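# Separate the phone from its case on the table

## Task

Remove the phone from its case and leave the phone and case resting at least a finger's width apart. They must stay put without the robot supporting them. Then open the grippers and move the arms away.

## Robot and tools

Robot: two arms, left_arm and right_arm, each with six joints and a parallel gripper. Joint order is always waist, shoulder, elbow, wrist pitch, wrist yaw, wrist roll, followed by the gripper opening. On both arms the waist, shoulder and elbow signs are flipped relative to the URDF, in commands and in every readout. The stated ranges use URDF signs: waist -2.618 to 3.054, shoulder 0.000 to 3.142, elbow 0.000 to 3.142, wrist pitch -1.571 to 1.571, wrist yaw -1.571 to 1.571, wrist roll -2.094 to 2.094. For the three flipped joints, negate the range and swap its ends (so shoulder in your numbers is about -3.142 to 0). A real end may sit up to 0.036 rad either side of the stated one.

Scene frame: the origin is on the tabletop midway between the arms, +x points out over the table, +z points up, and left_arm sits on the +y side. The arm names do not match image sides. A gripper's fingers extend along its own +z and close along its y. The reported end-effector point lies between the pads, about 1 cm short of the tips, and can be somewhat off at long reach.

The row: both motion tools take rows of 14 numbers, each in [-1, 1]. The first 7 belong to left_arm and the last 7 to right_arm: six joint values, then the opening. Both arms must always be filled in. The joint values are scaled offsets, not poses: 1.0 equals 1.202 rad for the waist, 1.258 for the shoulder, 1.238 for the elbow, 2.073 for wrist pitch, and 2.022 for wrist yaw and wrist roll. The opening is absolute: +1 is fully open and -1 is shut. A row may carry 12 extra numbers from 0 to 1. These scale the stiffness of each arm joint, left arm first, and the scale stays in force until you change it.

execute_actions(actions): a list of actions. Each action is a table of up to 15 rows, and each row lasts one 1/30 s step. If a table is shorter than 15 rows, its last row is repeated. Joint offsets in every row count from the arm's angles at the start of that action, not from the previous row. For the first action of a call, they count from the last reported angles. If an action would push a joint more than 0.036 rad beyond its range, that action is rejected for both arms. If the first action is rejected, or any action is malformed, the whole call does nothing. Calling with an empty list simply returns the state and images.

move(target, speed, blocking): target is one row. Its joint offsets count from the Joint positions in the latest result that lists them. All joints travel along paths that finish together, so the hand follows a curve. Each move lasts 0.5 to 10 s. speed is the top rate in rad/s of whichever joint has farthest to go: 0.01 to 2, default 0.5. The finger values are applied at once. The move does not avoid obstacles or the other arm. A quick move, or a target set well past a contact, strikes or presses harder. With blocking=false the call returns after 0.5 s while the arm keeps moving. Until its end has been reported, use wait or stop; other motion calls are refused. The extra move: line reports the outcome (done, off_target, moving, held, fault). It also shows limits=held or limits=none and, for each arm, the joint farthest from its target.

wait(seconds): 0 to 10. The arms keep their last command, and the call returns early if a running move finishes. stop(): brakes a running move, which needs some room to halt; the fingers keep going. zoom_image(camera, region): camera is cam_high, cam_left_wrist or cam_right_wrist, each 504x504. region is [x0, y0, x1, y1] in pixels from the top-left corner, at most 504 by 504. finished_scene(scene): ends the current scene, given its number. This cannot be undone, so call it only once the objects are settled and released.

Reading results: each arm's gripper position (m) and quaternion (wxyz) in the scene frame. Joint positions and velocities list the six joints in rad and rad/s, then the pad gap in m (0.094 means fully open). Joint targets shows what the joints are being driven to right now. grip_measured gives the opening on the command scale. Calls that ran actions also print step readings, where HELD marks steps that were held back. Other lines: joint sent to its limit; joint command not followed (a clearance check altered targets); torques, which are offset and noisy; MOTOR HOT from 75 °C, with stops at 90 °C and 100 °C (at 100 °C the arm goes limp and drops). FAULT lines mean an arm has stopped.

Motion limits: each step's target stays within a set lead of the measured angle (waist 0.202, shoulder 0.258, elbow 0.238, wrist pitch 0.573, yaw and roll 0.522 rad). The targets are also pulled back if they would move the hand more than 70 mm. Large moves therefore take several actions, and you may need to resend the remainder. Friction can leave a joint up to about 0.031 rad short, and smaller commands may not move it at all.

Gripping: to hold something, command about 0.03 below grip_measured; a smaller gap gives a lighter grip. Each sensor can be off by about 1 mm. Parts thinner than about 2 mm get less force.

Avoid: knocking any rigid object off the table, which fails the task. Also avoid dropping, slamming, hard pushes, collisions between the arms, and long heavy holding. Objects may occasionally be nudged by outside disturbances. Before finishing, open the grippers, lift clear, and confirm with images that the phone and case lie still and apart.

Each tool is called by a JSON object that holds its "fn" and its "kwargs", one argument or row to a line.

## Session

{"fn": "execute_actions", "kwargs": {
  "actions": []
}}

Scene clock: 0.00 s.
left_arm: end_effector_position=(+0.1325, +0.0103, +0.3821) grip_measured=+1.000 end_effector_quat_wxyz=(+0.155, +0.419, +0.774, -0.449) | right_arm: end_effector_position=(+0.3458, -0.1748, +0.1826) grip_measured=+1.000 end_effector_quat_wxyz=(-0.210, +0.809, -0.514, +0.196)
Joint names: [waist, shoulder, elbow, wrist pitch, wrist yaw, wrist roll]
Joint positions: left_arm=[ 0.574 -1.34  -1.806 -1.36   0.789 -0.019  0.094] | right_arm=[-0.521 -1.499 -1.305 -0.808  0.13  -1.556  0.094]
Joint velocities: left_arm=[0.007 0.002 0.022 0.037 0.081 0.007 0.   ] | right_arm=[ 0.017 -0.002  0.007  0.007 -0.007 -0.066  0.   ]
Joint torques (N m, as the arm reports them, + toward a larger Joint positions number): no reading
Joint targets: left_arm=[0.574 -1.340 -1.806 -1.360 0.789 -0.019] | right_arm=[-0.521 -1.499 -1.305 -0.808 0.130 -1.556]
Joint stiffness scale: left_arm=[1. 1. 1. 1. 1. 1.] | right_arm=[1. 1. 1. 1. 1. 1.]

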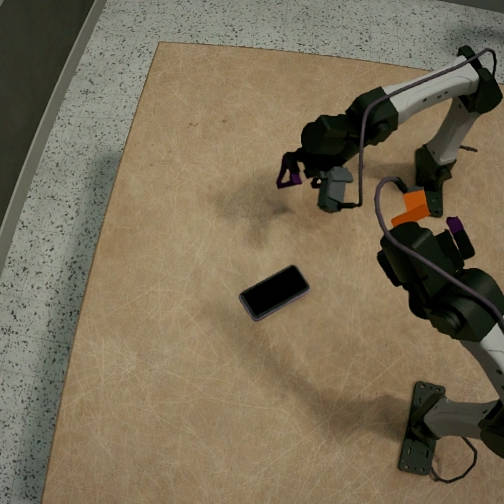

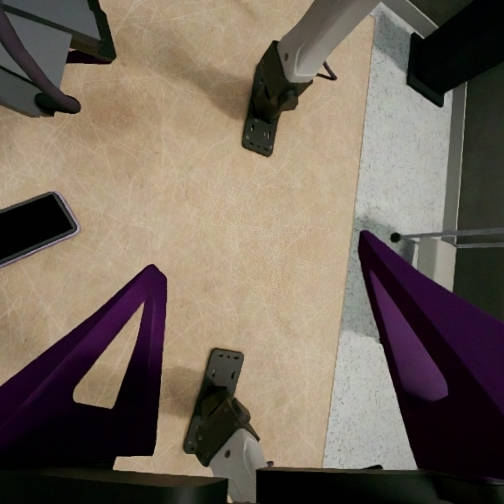

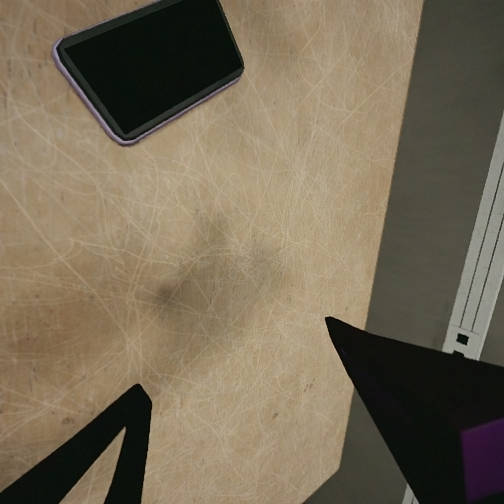

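{"fn": "zoom_image", "kwargs": {
  "camera": "cam_right_wrist",
  "region": [40, 0, 260, 160]
}}

{"fn": "zoom_image", "kwargs": {
  "camera": "cam_high",
  "region": [220, 250, 330, 330]
}}

Region (40, 0, 260, 160) of cam_right_wrist's 504x504 image, scaled by 2.291, with more detail than that image has; it fills the top 367 rows of this view, and the rest is white.

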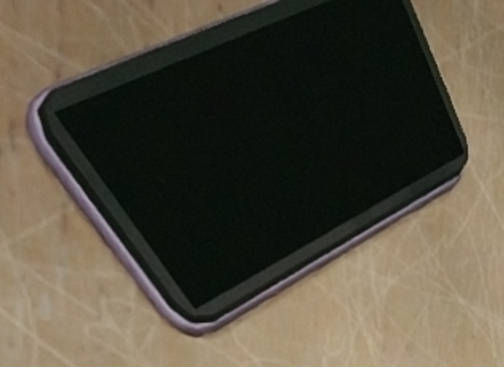

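Region (220, 250, 330, 330) of cam_high's 504x504 image, scaled by 4.582, with more detail than that image has; it fills the top 367 rows of this view, and the rest is white.

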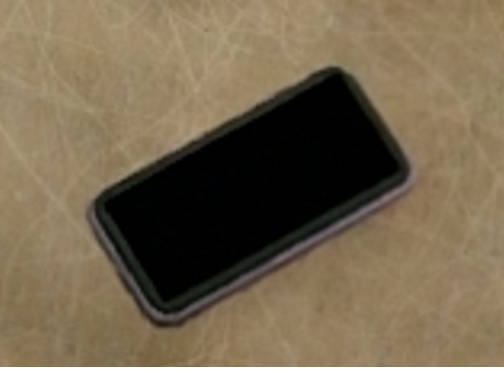

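{"fn": "move", "kwargs": {
  "target": [-0.5,0,0,0,0,0,1, -0.1,0,0,-0.275,-0.064,0,1],
  "speed": 0.8
}}

Scene clock: 21.83 s.
left_arm: end_effector_position=(+0.2629, +0.1265, +0.3821) grip_measured=+1.000 end_effector_quat_wxyz=(+0.279, +0.175, +0.863, -0.384) | right_arm: end_effector_position=(+0.2086, -0.1920, +0.1426) grip_measured=+1.000 end_effector_quat_wxyz=(-0.006, +0.881, -0.472, +0.007)
Joint names: [waist, shoulder, elbow, wrist pitch, wrist yaw, wrist roll]
Joint positions: left_arm=[-0.017 -1.34  -1.806 -1.36   0.789 -0.019  0.094] | right_arm=[-0.632 -1.499 -1.305 -1.361  0.007 -1.556  0.094]
Joint velocities: left_arm=[ 0.007  0.012 -0.017 -0.066  0.022 -0.022  0.   ] | right_arm=[ 0.012  0.007 -0.017 -0.022 -0.022 -0.037  0.   ]
Joint torques (N m, as the arm reports them, + toward a larger Joint positions number): left_arm=[-0.81  3.69 -5.75  1.44  0.31  0.09] | right_arm=[-0.93  7.55 -7.33  0.17 -0.12 -0.01]
Joint targets: left_arm=[-0.027 -1.340 -1.806 -1.360 0.789 -0.019] | right_arm=[-0.641 -1.499 -1.305 -1.378 0.001 -1.556]
Joint stiffness scale: left_arm=[1. 1. 1. 1. 1. 1.] | right_arm=[1. 1. 1. 1. 1. 1.]
move: done; limits=none; left_arm: farthest joint: the waist, 0.010 radians from its target (0.601 radians at the start); right_arm: farthest joint: the wrist pitch, 0.017 radians from its target (0.570 radians at the start)

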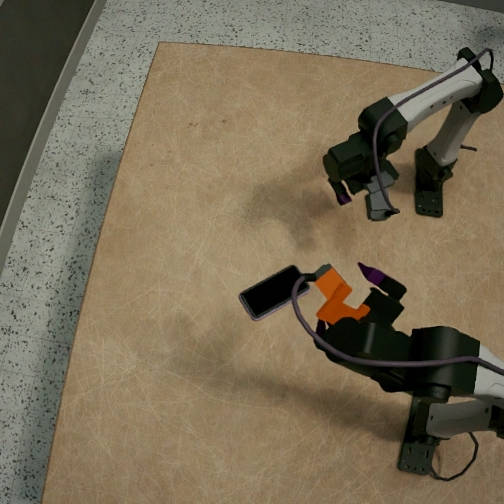

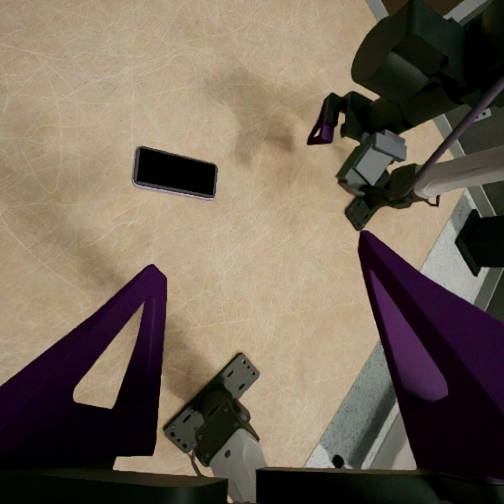

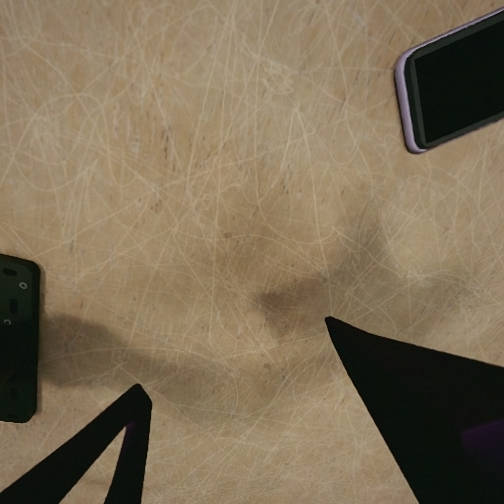

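{"fn": "move", "kwargs": {
  "target": [-0.6,0,0,0,0,0,1, -0.04,-0.46,-0.389,0.194,0,0.74,1],
  "speed": 1.0
}}

Scene clock: 40.00 s.
left_arm: end_effector_position=(+0.3026, +0.3313, +0.3821) grip_measured=+1.000 end_effector_quat_wxyz=(+0.395, -0.136, +0.869, -0.263) | right_arm: end_effector_position=(+0.3756, -0.0557, +0.1032) grip_measured=+1.000 end_effector_quat_wxyz=(+0.154, -0.340, +0.927, +0.042)
Joint names: [waist, shoulder, elbow, wrist pitch, wrist yaw, wrist roll]
Joint positions: left_arm=[-0.728 -1.34  -1.806 -1.36   0.789 -0.019  0.094] | right_arm=[-0.67  -2.054 -1.771 -0.967  0.007 -0.065  0.094]
Joint velocities: left_arm=[-0.012  0.002  0.007 -0.037 -0.007  0.081  0.   ] | right_arm=[-0.002 -0.007  0.017 -0.051 -0.022  0.037  0.   ]
Joint torques (N m, as the arm reports them, + toward a larger Joint positions number): left_arm=[-0.83  3.64 -5.81  1.44  0.31  0.09] | right_arm=[-0.88 12.45 -9.21  1.3   0.08  0.06]
Joint targets: left_arm=[-0.739 -1.340 -1.806 -1.360 0.789 -0.019] | right_arm=[-0.680 -2.078 -1.787 -0.958 0.007 -0.060]
Joint stiffness scale: left_arm=[1. 1. 1. 1. 1. 1.] | right_arm=[1. 1. 1. 1. 1. 1.]
move: off_target (right_arm); limits=none; left_arm: farthest joint: the waist, 0.010 radians from its target (0.721 radians at the start); right_arm: farthest joint: the shoulder, 0.024 radians from its target (0.578 radians at the start)

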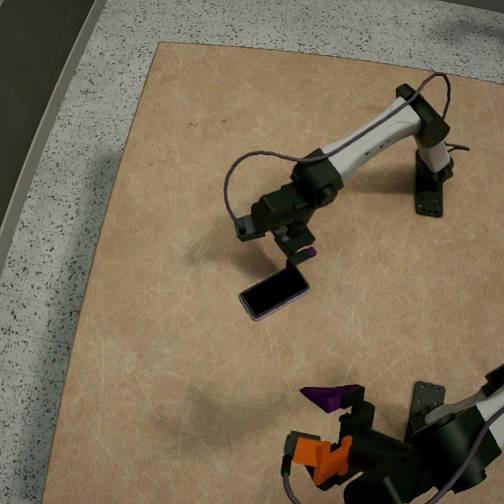

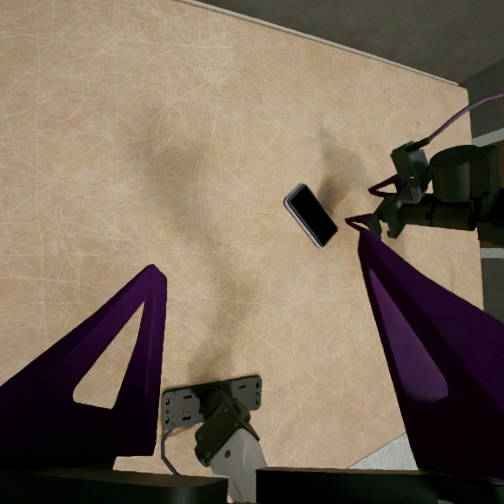

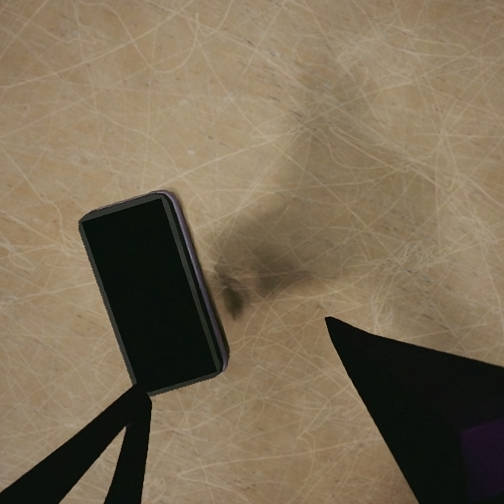

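{"fn": "zoom_image", "kwargs": {
  "camera": "cam_right_wrist",
  "region": [60, 180, 280, 400]
}}

Region (60, 180, 280, 400) of cam_right_wrist's 504x504 image, scaled by 2.291, with more detail than that image has.

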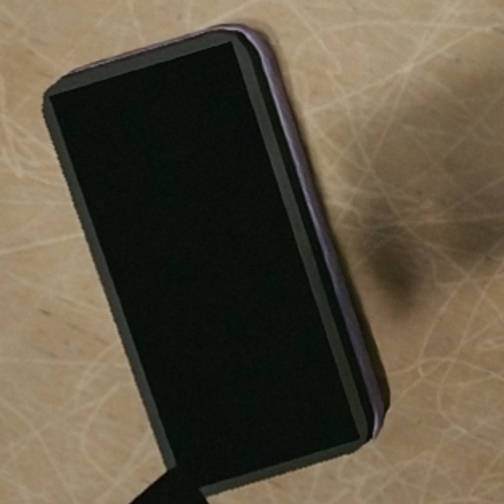

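{"fn": "move", "kwargs": {
  "target": [0,0,0,0,0,0,1, -0.096,-0.1,-0.013,0,0,0.055,1],
  "speed": 0.3
}}

Scene clock: 53.17 s.
left_arm: end_effector_position=(+0.3026, +0.3313, +0.3821) grip_measured=+1.000 end_effector_quat_wxyz=(+0.395, -0.136, +0.869, -0.263) | right_arm: end_effector_position=(+0.3384, -0.0169, +0.0539) grip_measured=+1.000 end_effector_quat_wxyz=(+0.099, -0.347, +0.932, +0.038)
Joint names: [waist, shoulder, elbow, wrist pitch, wrist yaw, wrist roll]
Joint positions: left_arm=[-0.728 -1.34  -1.806 -1.36   0.789 -0.019  0.094] | right_arm=[-0.784 -2.163 -1.771 -0.967  0.007  0.04   0.094]
Joint velocities: left_arm=[ 0.012  0.002 -0.012  0.037  0.022  0.037  0.   ] | right_arm=[ 0.002 -0.002  0.012 -0.007 -0.037  0.066  0.   ]
Joint torques (N m, as the arm reports them, + toward a larger Joint positions number): left_arm=[ 0.    3.65 -5.76  1.43  0.31  0.1 ] | right_arm=[-0.21 14.07 -9.28  0.92  0.06  0.  ]
Joint targets: left_arm=[-0.728 -1.340 -1.806 -1.360 0.789 -0.019] | right_arm=[-0.785 -2.179 -1.787 -0.967 0.007 0.046]
Joint stiffness scale: left_arm=[1. 1. 1. 1. 1. 1.] | right_arm=[1. 1. 1. 1. 1. 1.]
move: done; limits=none; left_arm: farthest joint: the waist, 0.000 radians from its target (0.000 radians at the start); right_arm: farthest joint: the shoulder, 0.016 radians from its target (0.126 radians at the start)

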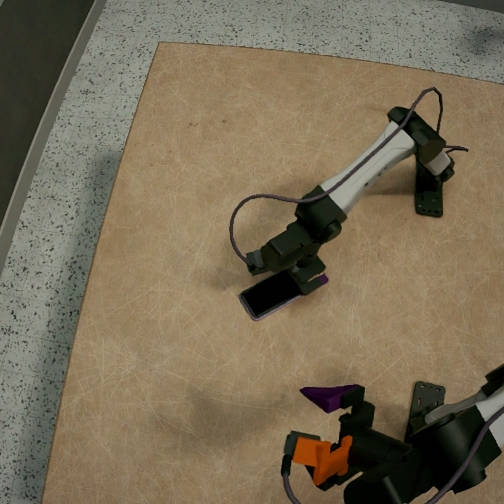

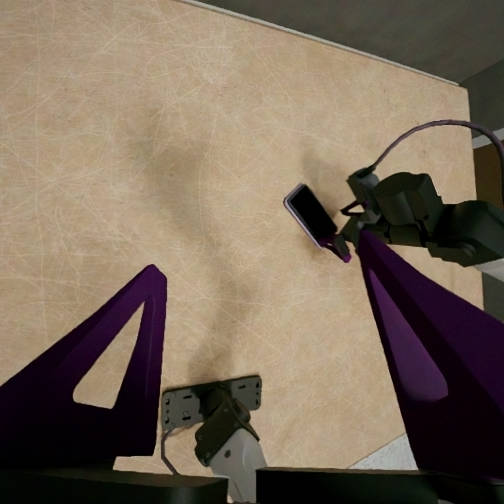

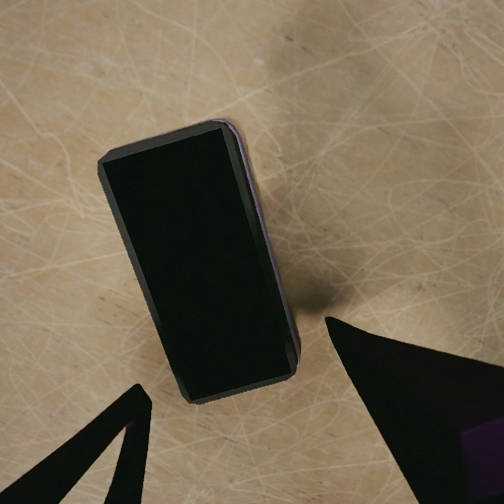

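{"fn": "move", "kwargs": {
  "target": [0,0,0,0,0,0,1, 0,-0.065,-0.013,0.13,0,0.003,1],
  "speed": 0.3
}}

Scene clock: 60.57 s.
left_arm: end_effector_position=(+0.3026, +0.3313, +0.3821) grip_measured=+1.000 end_effector_quat_wxyz=(+0.395, -0.136, +0.869, -0.263) | right_arm: end_effector_position=(+0.3804, +0.0225, +0.0483) grip_measured=+1.000 end_effector_quat_wxyz=(+0.193, -0.340, +0.917, +0.078)
Joint names: [waist, shoulder, elbow, wrist pitch, wrist yaw, wrist roll]
Joint positions: left_arm=[-0.728 -1.34  -1.806 -1.36   0.789 -0.019  0.094] | right_arm=[-0.784 -2.217 -1.771 -0.705  0.007  0.041  0.094]
Joint velocities: left_arm=[ 0.002 -0.012 -0.027 -0.066  0.007 -0.007  0.   ] | right_arm=[ 0.017  0.017  0.012 -0.007 -0.081 -0.037  0.   ]
Joint torques (N m, as the arm reports them, + toward a larger Joint positions number): left_arm=[ 0.03  3.66 -5.75  1.43  0.29  0.1 ] | right_arm=[ 0.1  13.58 -9.47  1.57  0.06  0.07]
Joint targets: left_arm=[-0.728 -1.340 -1.806 -1.360 0.789 -0.019] | right_arm=[-0.784 -2.245 -1.787 -0.697 0.007 0.046]
Joint stiffness scale: left_arm=[1. 1. 1. 1. 1. 1.] | right_arm=[1. 1. 1. 1. 1. 1.]
move: off_target (right_arm); limits=none; left_arm: farthest joint: the waist, 0.000 radians from its target (0.000 radians at the start); right_arm: farthest joint: the shoulder, 0.028 radians from its target (0.081 radians at the start)

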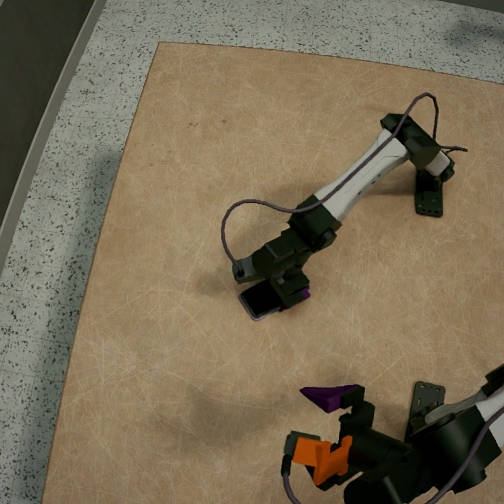

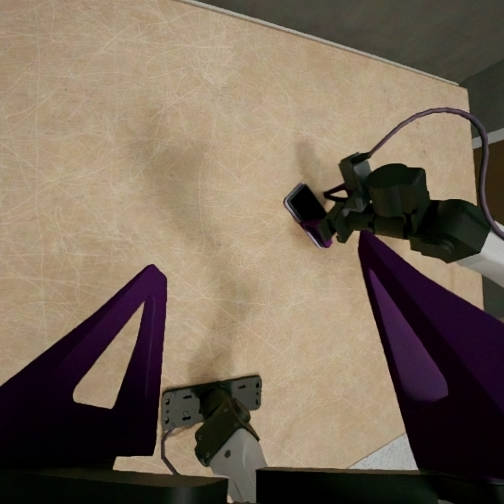

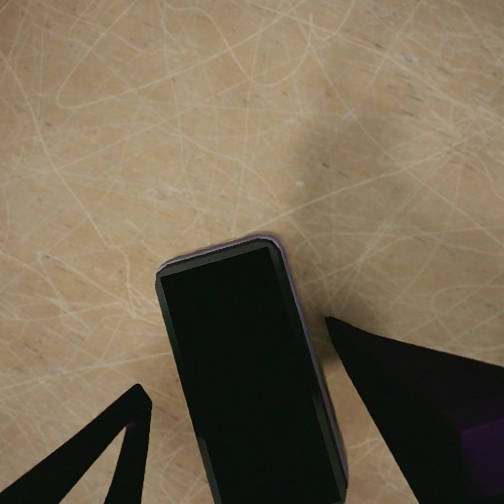

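{"fn": "move", "kwargs": {
  "target": [0,0,0,0,0,0,1, 0,-0.04,-0.013,0.004,0.026,0.037,1],
  "speed": 0.15
}}

Scene clock: 68.30 s.
left_arm: end_effector_position=(+0.3026, +0.3313, +0.3821) grip_measured=+1.000 end_effector_quat_wxyz=(+0.395, -0.136, +0.869, -0.263) | right_arm: end_effector_position=(+0.3849, +0.0160, +0.0361) grip_measured=+1.000 end_effector_quat_wxyz=(+0.190, -0.305, +0.931, +0.059)
Joint names: [waist, shoulder, elbow, wrist pitch, wrist yaw, wrist roll]
Joint positions: left_arm=[-0.728 -1.34  -1.806 -1.36   0.789 -0.019  0.094] | right_arm=[-0.784 -2.242 -1.771 -0.702  0.052  0.11   0.094]
Joint velocities: left_arm=[-0.002  0.017  0.027 -0.037 -0.022  0.007  0.   ] | right_arm=[ 0.012  0.007  0.007  0.007 -0.007  0.022  0.   ]
Joint torques (N m, as the arm reports them, + toward a larger Joint positions number): left_arm=[ 0.04  3.69 -5.75  1.44  0.31  0.1 ] | right_arm=[-0.14 14.25 -9.52  1.4   0.19 -0.05]
Joint targets: left_arm=[-0.728 -1.340 -1.806 -1.360 0.789 -0.019] | right_arm=[-0.784 -2.267 -1.787 -0.697 0.059 0.116]
Joint stiffness scale: left_arm=[1. 1. 1. 1. 1. 1.] | right_arm=[1. 1. 1. 1. 1. 1.]
move: off_target (right_arm); limits=none; left_arm: farthest joint: the waist, 0.000 radians from its target (0.000 radians at the start); right_arm: farthest joint: the shoulder, 0.025 radians from its target (0.051 radians at the start)

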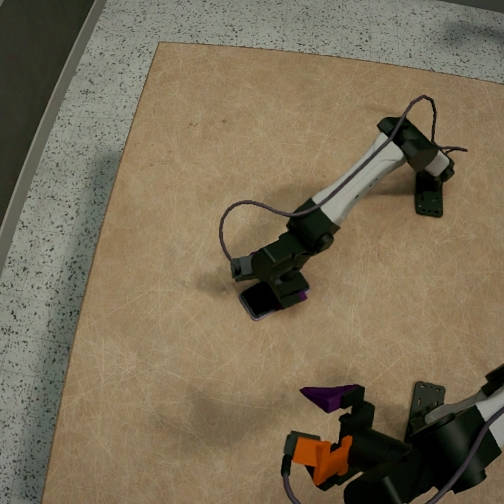

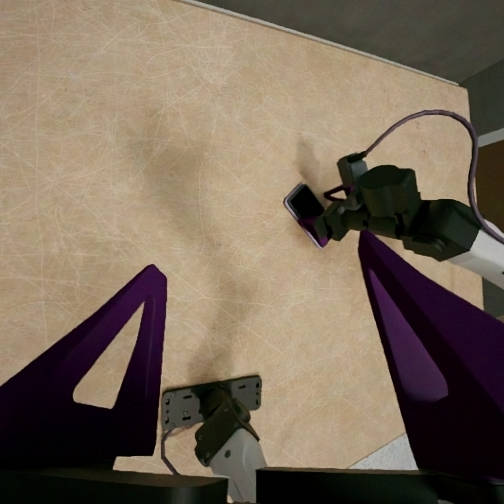

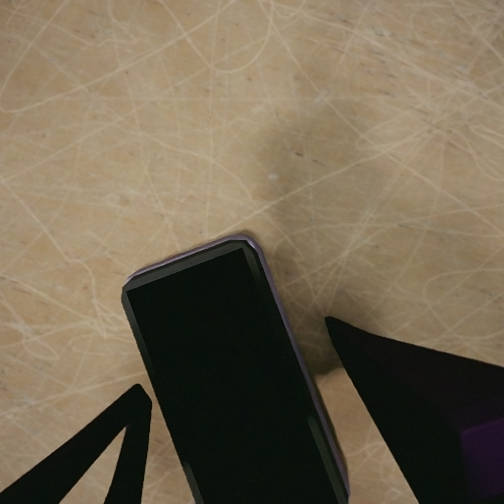

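{"fn": "move", "kwargs": {
  "target": [0,0,0,0,0,0,1, -0.017,-0.03,-0.013,0.002,0.003,-0.015,1],
  "speed": 0.05
}}

Scene clock: 73.50 s.
left_arm: end_effector_position=(+0.3026, +0.3313, +0.3821) grip_measured=+1.000 end_effector_quat_wxyz=(+0.395, -0.136, +0.869, -0.263) | right_arm: end_effector_position=(+0.3807, +0.0205, +0.0361) grip_measured=+1.000 end_effector_quat_wxyz=(+0.191, -0.322, +0.926, +0.058)
Joint names: [waist, shoulder, elbow, wrist pitch, wrist yaw, wrist roll]
Joint positions: left_arm=[-0.728 -1.34  -1.806 -1.36   0.789 -0.019  0.094] | right_arm=[-0.795 -2.242 -1.771 -0.702  0.053  0.086  0.094]
Joint velocities: left_arm=[-0.012  0.007  0.022 -0.022 -0.037  0.007  0.   ] | right_arm=[-0.002 -0.027 -0.022 -0.081 -0.007  0.066  0.   ]
Joint torques (N m, as the arm reports them, + toward a larger Joint positions number): left_arm=[-0.03  3.67 -5.74  1.44  0.31  0.1 ] | right_arm=[-0.86 13.31 -9.47  1.44  0.19 -0.11]
Joint targets: left_arm=[-0.728 -1.340 -1.806 -1.360 0.789 -0.019] | right_arm=[-0.804 -2.280 -1.787 -0.698 0.059 0.080]
Joint stiffness scale: left_arm=[1. 1. 1. 1. 1. 1.] | right_arm=[1. 1. 1. 1. 1. 1.]
move: off_target (right_arm); limits=none; left_arm: farthest joint: the waist, 0.000 radians from its target (0.000 radians at the start); right_arm: farthest joint: the shoulder, 0.038 radians from its target (0.038 radians at the start)

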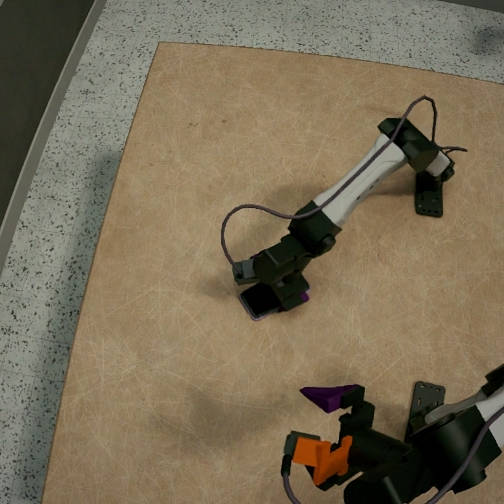

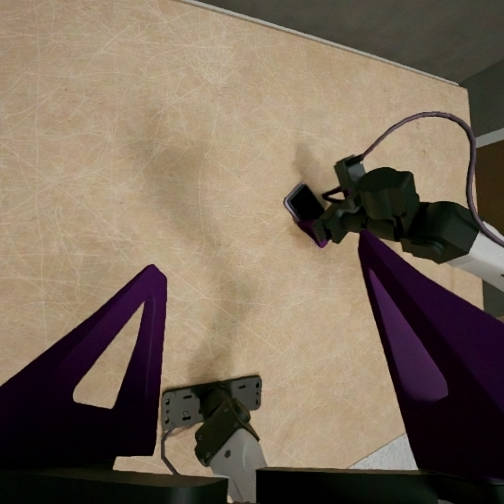

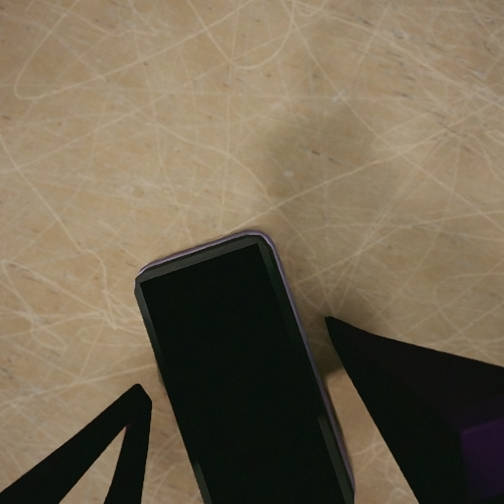

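{"fn": "execute_actions", "kwargs": {
  "actions": [
    [[0,0,0,0,0,0,1, 0,-0.02,-0.013,0,0,0,0.7]],
    [[0,0,0,0,0,0,1, 0,-0.02,-0.013,0,0,0,0.4]],
    [[0,0,0,0,0,0,1, 0,-0.02,-0.013,0,0,0,0.4]]
  ]
}}

Scene clock: 79.67 s.
left_arm: end_effector_position=(+0.3026, +0.3313, +0.3821) grip_measured=+1.000 end_effector_quat_wxyz=(+0.395, -0.136, +0.869, -0.263) | right_arm: end_effector_position=(+0.3803, +0.0209, +0.0360) grip_measured=+0.418 end_effector_quat_wxyz=(+0.190, -0.323, +0.925, +0.059)
Joint names: [waist, shoulder, elbow, wrist pitch, wrist yaw, wrist roll]
Joint positions: left_arm=[-0.728 -1.34  -1.806 -1.36   0.789 -0.019  0.094] | right_arm=[-0.795 -2.242 -1.771 -0.702  0.049  0.085  0.067]
Joint velocities: left_arm=[ 0.012  0.002 -0.007  0.051  0.007  0.007  0.   ] | right_arm=[-0.002  0.002 -0.007 -0.022  0.007 -0.066 -0.   ]
Joint torques (N m, as the arm reports them, + toward a larger Joint positions number): left_arm=[ 0.    3.68 -5.78  1.44  0.29  0.09] | right_arm=[-0.23 14.33 -9.24  1.42  0.07 -0.01]
Joint targets: left_arm=[-0.728 -1.340 -1.806 -1.360 0.789 -0.019] | right_arm=[-0.795 -2.267 -1.787 -0.702 0.049 0.085]
Joint stiffness scale: left_arm=[1. 1. 1. 1. 1. 1.] | right_arm=[1. 1. 1. 1. 1. 1.]
Step readings (joint positions; steps 1 to 15: 1st action; 16 to 30: 2nd action; 31 to 45: 3rd action):
0: left_arm=[-0.728 -1.340 -1.806 -1.360 0.789 -0.019] | right_arm=[-0.795 -2.242 -1.771 -0.702 0.053 0.085]
1: left_arm=[-0.728 -1.340 -1.806 -1.360 0.789 -0.019] | right_arm=[-0.795 -2.242 -1.771 -0.702 0.053 0.085]
2: left_arm=[-0.728 -1.340 -1.806 -1.360 0.789 -0.019] | right_arm=[-0.795 -2.242 -1.771 -0.702 0.053 0.085]
4: left_arm=[-0.728 -1.340 -1.806 -1.360 0.789 -0.019] | right_arm=[-0.795 -2.242 -1.771 -0.702 0.053 0.085]
8: left_arm=[-0.728 -1.340 -1.806 -1.360 0.789 -0.019] | right_arm=[-0.795 -2.242 -1.771 -0.702 0.053 0.085]
15: left_arm=[-0.728 -1.340 -1.806 -1.360 0.789 -0.019] | right_arm=[-0.795 -2.242 -1.771 -0.702 0.053 0.085]
16: left_arm=[-0.728 -1.340 -1.806 -1.360 0.789 -0.019] | right_arm=[-0.795 -2.242 -1.771 -0.702 0.052 0.085]
17: left_arm=[-0.728 -1.340 -1.806 -1.360 0.789 -0.019] | right_arm=[-0.795 -2.242 -1.771 -0.702 0.050 0.085]
19: left_arm=[-0.728 -1.340 -1.806 -1.360 0.789 -0.019] | right_arm=[-0.795 -2.242 -1.771 -0.702 0.049 0.085]
23: left_arm=[-0.728 -1.340 -1.806 -1.360 0.789 -0.019] | right_arm=[-0.795 -2.242 -1.771 -0.702 0.049 0.085]
30: left_arm=[-0.728 -1.340 -1.806 -1.360 0.789 -0.019] | right_arm=[-0.795 -2.242 -1.771 -0.702 0.049 0.085]
31: left_arm=[-0.728 -1.340 -1.806 -1.360 0.789 -0.019] | right_arm=[-0.795 -2.242 -1.771 -0.702 0.049 0.085]
32: left_arm=[-0.728 -1.340 -1.806 -1.360 0.789 -0.019] | right_arm=[-0.795 -2.242 -1.771 -0.702 0.049 0.085]
34: left_arm=[-0.728 -1.340 -1.806 -1.360 0.789 -0.019] | right_arm=[-0.795 -2.242 -1.771 -0.702 0.049 0.085]
38: left_arm=[-0.728 -1.340 -1.806 -1.360 0.789 -0.019] | right_arm=[-0.795 -2.242 -1.771 -0.702 0.049 0.085]
45: Joint positions above

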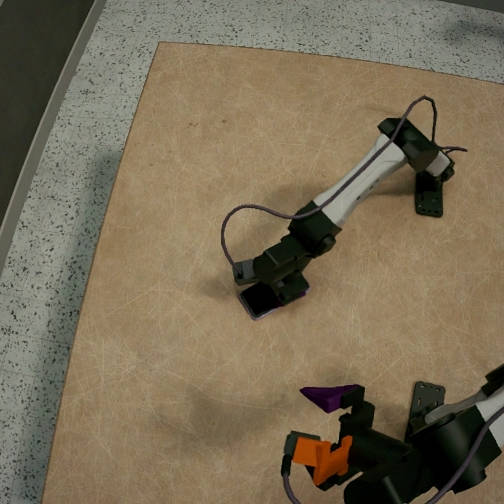

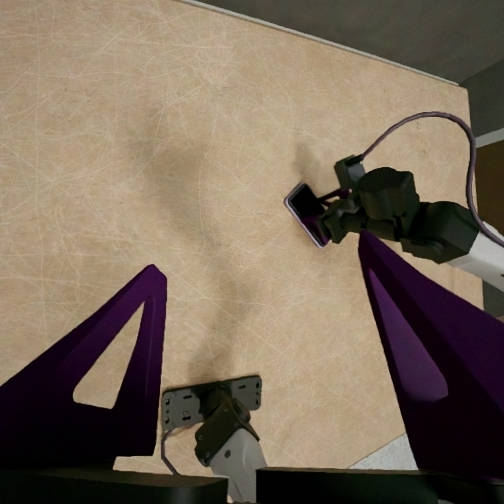

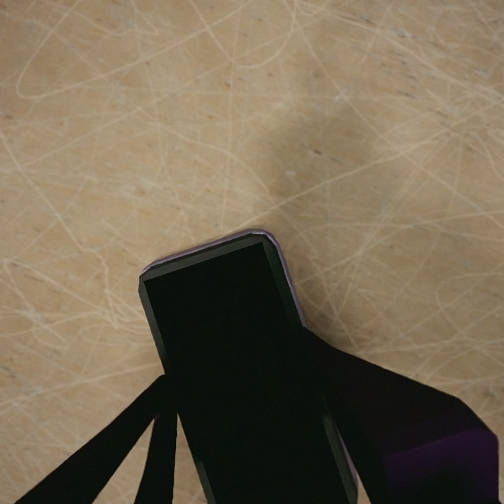

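Something is gripped, and the phone seems to have shifted relative to the case. I'll tighten and lift.

{"fn": "move", "kwargs": {
  "target": [0,0,0,0,0,0,1, 0,0.06,-0.013,0,0,0,0.37],
  "speed": 0.1
}}

Scene clock: 83.70 s.
left_arm: end_effector_position=(+0.3026, +0.3313, +0.3821) grip_measured=+1.000 end_effector_quat_wxyz=(+0.395, -0.136, +0.869, -0.263) | right_arm: end_effector_position=(+0.3829, +0.0235, +0.0650) grip_measured=+0.408 end_effector_quat_wxyz=(+0.215, -0.320, +0.920, +0.071)
Joint names: [waist, shoulder, elbow, wrist pitch, wrist yaw, wrist roll]
Joint positions: left_arm=[-0.728 -1.34  -1.806 -1.36   0.789 -0.019  0.094] | right_arm=[-0.795 -2.185 -1.771 -0.702  0.049  0.085  0.066]
Joint velocities: left_arm=[-0.002  0.012  0.012 -0.022 -0.037 -0.081  0.   ] | right_arm=[ 0.012  0.007  0.007 -0.007  0.022 -0.007 -0.001]
Joint torques (N m, as the arm reports them, + toward a larger Joint positions number): left_arm=[ 0.02  3.66 -5.79  1.43  0.3   0.1 ] | right_arm=[-0.29 17.92 -9.48  1.54  0.07 -0.02]
Joint targets: left_arm=[-0.728 -1.340 -1.806 -1.360 0.789 -0.019] | right_arm=[-0.795 -2.167 -1.787 -0.702 0.049 0.085]
Joint stiffness scale: left_arm=[1. 1. 1. 1. 1. 1.] | right_arm=[1. 1. 1. 1. 1. 1.]
move: done; limits=none; left_arm: farthest joint: the waist, 0.000 radians from its target (0.000 radians at the start); right_arm: farthest joint: the shoulder, 0.018 radians from its target (0.075 radians at the start)

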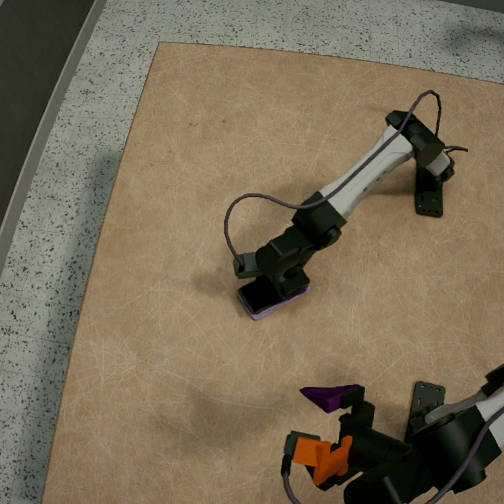

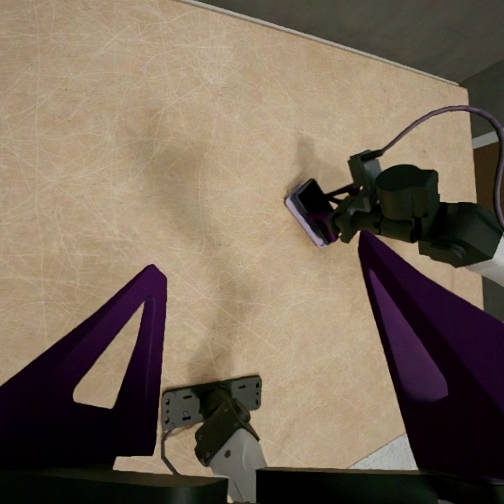

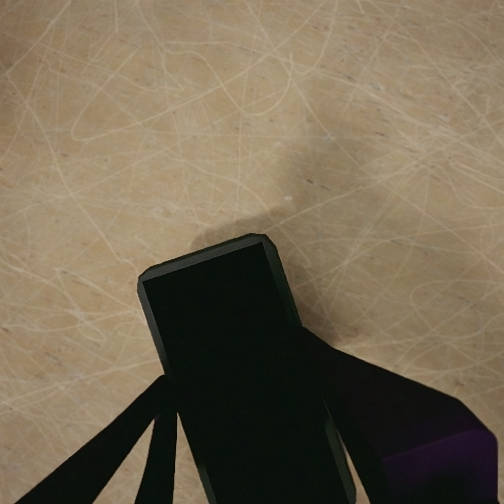

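The phone came up alone. Next I'll swing it aside.

{"fn": "move", "kwargs": {
  "target": [0,0,0,0,0,0,1, 0.3,0.014,-0.013,0,0,0,0.37],
  "speed": 0.3
}}

{"fn": "move", "kwargs": {
  "target": [0,0,0,0,0,0,1, 0,-0.08,-0.013,0,0,0,0.37],
  "speed": 0.1
}}

Scene clock: 91.27 s.
left_arm: end_effector_position=(+0.3026, +0.3313, +0.3821) grip_measured=+1.000 end_effector_quat_wxyz=(+0.395, -0.136, +0.869, -0.263) | right_arm: end_effector_position=(+0.4854, -0.1369, +0.0650) grip_measured=+0.408 end_effector_quat_wxyz=(+0.224, -0.149, +0.962, +0.031)
Joint names: [waist, shoulder, elbow, wrist pitch, wrist yaw, wrist roll]
Joint positions: left_arm=[-0.728 -1.34  -1.806 -1.36   0.789 -0.019  0.094] | right_arm=[-0.433 -2.185 -1.771 -0.702  0.049  0.085  0.066]
Joint velocities: left_arm=[-0.002  0.002 -0.012 -0.037  0.037 -0.022  0.   ] | right_arm=[-0.007  0.002 -0.007  0.022  0.037 -0.037  0.   ]
Joint torques (N m, as the arm reports them, + toward a larger Joint positions number): left_arm=[ 0.04  3.73 -5.76  1.43  0.31  0.09] | right_arm=[-0.2  17.94 -9.44  1.5   0.11 -0.05]
Joint targets: left_arm=[-0.728 -1.340 -1.806 -1.360 0.789 -0.019] | right_arm=[-0.435 -2.167 -1.787 -0.702 0.049 0.085]
Joint stiffness scale: left_arm=[1. 1. 1. 1. 1. 1.] | right_arm=[1. 1. 1. 1. 1. 1.]
move: done; limits=none; left_arm: farthest joint: the waist, 0.000 radians from its target (0.000 radians at the start); right_arm: farthest joint: the shoulder, 0.017 radians from its target (0.017 radians at the start)

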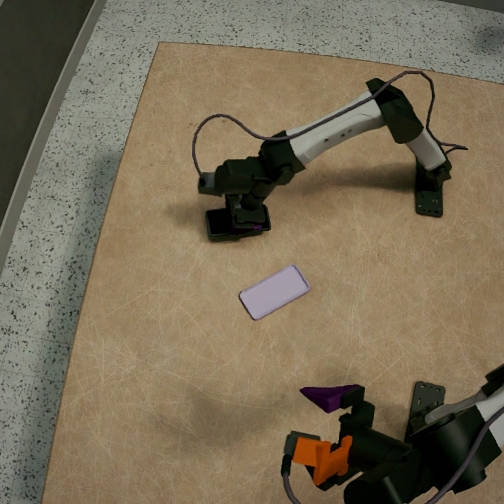

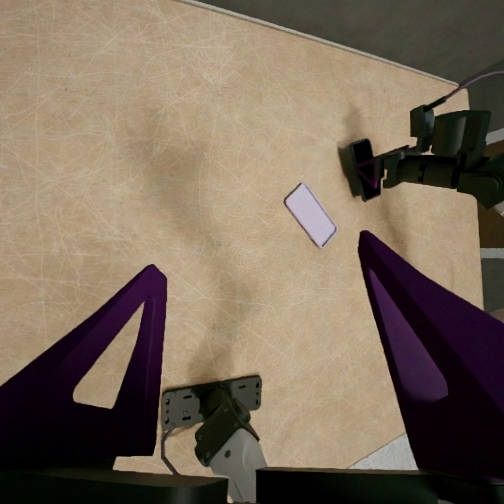

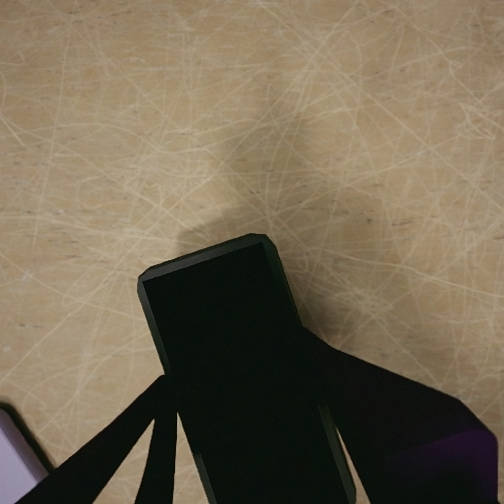

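Scene clock: 92.50 s.
left_arm: end_effector_position=(+0.3026, +0.3313, +0.3821) grip_measured=+1.000 end_effector_quat_wxyz=(+0.395, -0.136, +0.869, -0.263) | right_arm: end_effector_position=(+0.4807, -0.1389, +0.0268) grip_measured=+0.408 end_effector_quat_wxyz=(+0.189, -0.151, +0.970, +0.022)
Joint names: [waist, shoulder, elbow, wrist pitch, wrist yaw, wrist roll]
Joint positions: left_arm=[-0.728 -1.34  -1.806 -1.36   0.789 -0.019  0.094] | right_arm=[-0.433 -2.26  -1.771 -0.702  0.049  0.085  0.066]
Joint velocities: left_arm=[ 0.002  0.007  0.007 -0.051 -0.022 -0.066  0.   ] | right_arm=[ 0.017 -0.012  0.012  0.007 -0.007 -0.007 -0.   ]
Joint torques (N m, as the arm reports them, + toward a larger Joint positions number): left_arm=[ 0.02  3.68 -5.78  1.44  0.3   0.1 ] | right_arm=[ 0.01 14.29 -9.28  1.36  0.13 -0.01]
Joint targets: left_arm=[-0.728 -1.340 -1.806 -1.360 0.789 -0.019] | right_arm=[-0.433 -2.285 -1.787 -0.702 0.049 0.085]
Joint stiffness scale: left_arm=[1. 1. 1. 1. 1. 1.] | right_arm=[1. 1. 1. 1. 1. 1.]
move: off_target (right_arm); limits=none; left_arm: farthest joint: the waist, 0.000 radians from its target (0.000 radians at the start); right_arm: farthest joint: the shoulder, 0.025 radians from its target (0.101 radians at the start)

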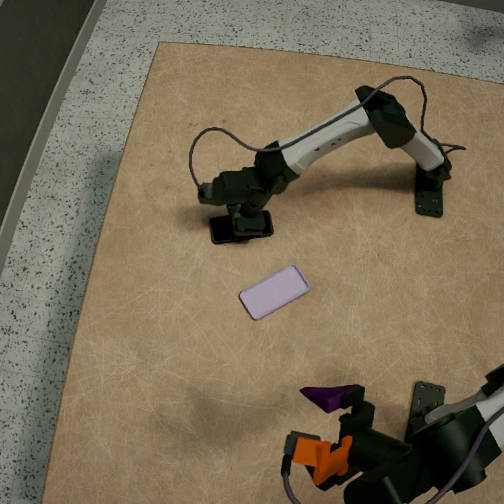

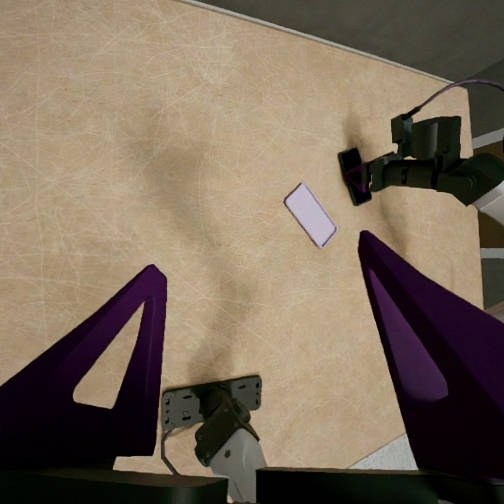

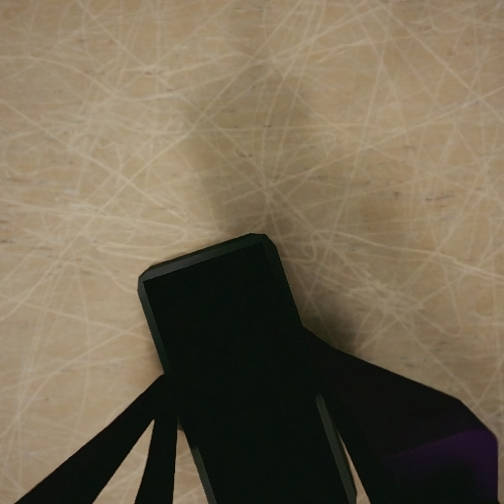

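It's 9 mm lower than at pickup, so it's at or near the table. Releasing now.

{"fn": "execute_actions", "kwargs": {
  "actions": [
    [[0,0,0,0,0,0,1, 0,-0.02,-0.013,0,0,0,1]],
    [[0,0,0,0,0,0,1, 0,-0.02,-0.013,0,0,0,1]]
  ]
}}

{"fn": "move", "kwargs": {
  "target": [0,0,0,0,0,0,1, 0,0.3,0,0,0,0,1],
  "speed": 0.5
}}

Scene clock: 98.33 s.
left_arm: end_effector_position=(+0.3026, +0.3313, +0.3821) grip_measured=+1.000 end_effector_quat_wxyz=(+0.395, -0.136, +0.869, -0.263) | right_arm: end_effector_position=(+0.4807, -0.1389, +0.0268) grip_measured=+1.000 end_effector_quat_wxyz=(+0.189, -0.151, +0.970, +0.022)
Joint names: [waist, shoulder, elbow, wrist pitch, wrist yaw, wrist roll]
Joint positions: left_arm=[-0.728 -1.34  -1.806 -1.36   0.789 -0.019  0.094] | right_arm=[-0.433 -2.26  -1.771 -0.702  0.049  0.085  0.094]
Joint velocities: left_arm=[ 0.007 -0.002  0.017  0.051  0.022  0.022  0.   ] | right_arm=[-0.022 -0.012 -0.002  0.007  0.007 -0.022  0.   ]
Joint torques (N m, as the arm reports them, + toward a larger Joint positions number): left_arm=[ 0.02  3.64 -5.79  1.43  0.3   0.11] | right_arm=[-0.07 14.09 -9.24  1.4   0.07  0.  ]
Joint targets: left_arm=[-0.728 -1.340 -1.806 -1.360 0.789 -0.019] | right_arm=[-0.433 -2.285 -1.787 -0.702 0.049 0.085]
Joint stiffness scale: left_arm=[1. 1. 1. 1. 1. 1.] | right_arm=[1. 1. 1. 1. 1. 1.]
Step readings (joint positions; steps 1 to 15: 1st action; 16 to 30: 2nd action):
0: left_arm=[-0.728 -1.340 -1.806 -1.360 0.789 -0.019] | right_arm=[-0.433 -2.260 -1.771 -0.702 0.049 0.085]
1: left_arm=[-0.728 -1.340 -1.806 -1.360 0.789 -0.019] | right_arm=[-0.433 -2.260 -1.771 -0.702 0.049 0.085]
2: left_arm=[-0.728 -1.340 -1.806 -1.360 0.789 -0.019] | right_arm=[-0.433 -2.260 -1.771 -0.702 0.049 0.085]
4: left_arm=[-0.728 -1.340 -1.806 -1.360 0.789 -0.019] | right_arm=[-0.433 -2.260 -1.771 -0.702 0.049 0.085]
8: left_arm=[-0.728 -1.340 -1.806 -1.360 0.789 -0.019] | right_arm=[-0.433 -2.260 -1.771 -0.702 0.049 0.085]
15: left_arm=[-0.728 -1.340 -1.806 -1.360 0.789 -0.019] | right_arm=[-0.433 -2.260 -1.771 -0.702 0.049 0.085]
16: left_arm=[-0.728 -1.340 -1.806 -1.360 0.789 -0.019] | right_arm=[-0.433 -2.260 -1.771 -0.702 0.049 0.085]
17: left_arm=[-0.728 -1.340 -1.806 -1.360 0.789 -0.019] | right_arm=[-0.433 -2.260 -1.771 -0.702 0.049 0.085]
19: left_arm=[-0.728 -1.340 -1.806 -1.360 0.789 -0.019] | right_arm=[-0.433 -2.260 -1.771 -0.702 0.049 0.085]
23: left_arm=[-0.728 -1.340 -1.806 -1.360 0.789 -0.019] | right_arm=[-0.433 -2.260 -1.771 -0.702 0.049 0.085]
30: Joint positions above

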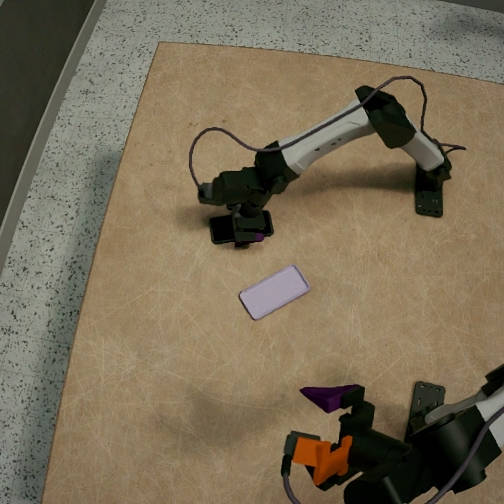

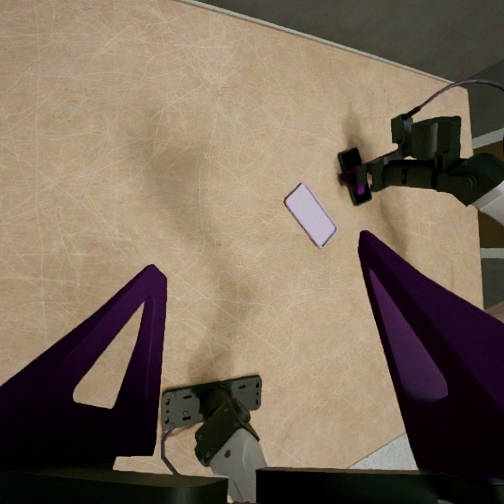

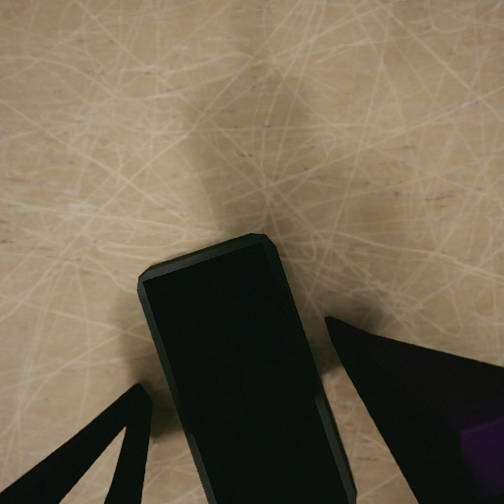

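Scene clock: 99.50 s.
left_arm: end_effector_position=(+0.3026, +0.3313, +0.3821) grip_measured=+1.000 end_effector_quat_wxyz=(+0.395, -0.136, +0.869, -0.263) | right_arm: end_effector_position=(+0.4778, -0.1401, +0.2224) grip_measured=+1.000 end_effector_quat_wxyz=(+0.369, -0.138, +0.917, +0.069)
Joint names: [waist, shoulder, elbow, wrist pitch, wrist yaw, wrist roll]
Joint positions: left_arm=[-0.728 -1.34  -1.806 -1.36   0.789 -0.019  0.094] | right_arm=[-0.433 -1.877 -1.771 -0.697  0.049  0.085  0.094]
Joint velocities: left_arm=[0.002 0.002 0.017 0.007 0.022 0.022 0.   ] | right_arm=[ 0.007 -0.002  0.007 -0.007 -0.037  0.066  0.   ]
Joint torques (N m, as the arm reports them, + toward a larger Joint positions number): left_arm=[ 0.01  3.65 -5.78  1.44  0.3   0.1 ] | right_arm=[ 0.03 12.97 -8.58  2.09  0.17  0.04]
Joint targets: left_arm=[-0.728 -1.340 -1.806 -1.360 0.789 -0.019] | right_arm=[-0.433 -1.883 -1.771 -0.702 0.049 0.085]
Joint stiffness scale: left_arm=[1. 1. 1. 1. 1. 1.] | right_arm=[1. 1. 1. 1. 1. 1.]
move: done; limits=none; left_arm: farthest joint: the waist, 0.000 radians from its target (0.000 radians at the start); right_arm: farthest joint: the shoulder, 0.006 radians from its target (0.378 radians at the start)

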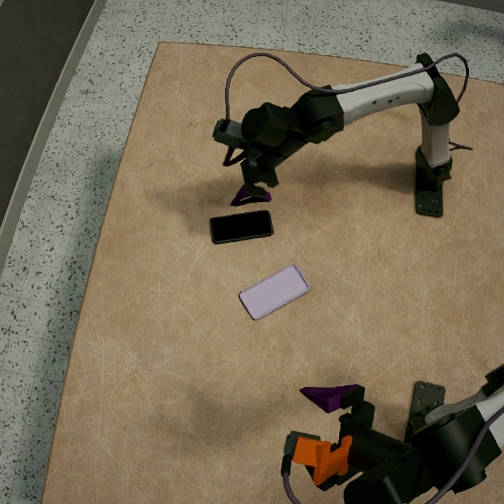

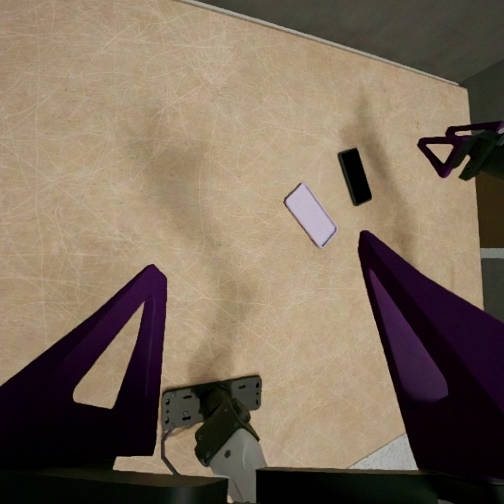

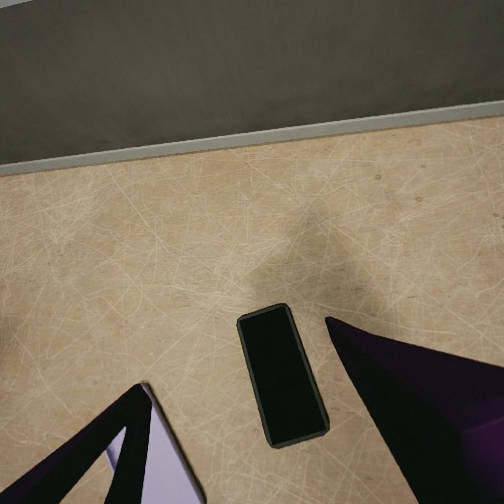

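{"fn": "finished_scene", "kwargs": {
  "scene": 1
}}

The scene is finished: the task was done.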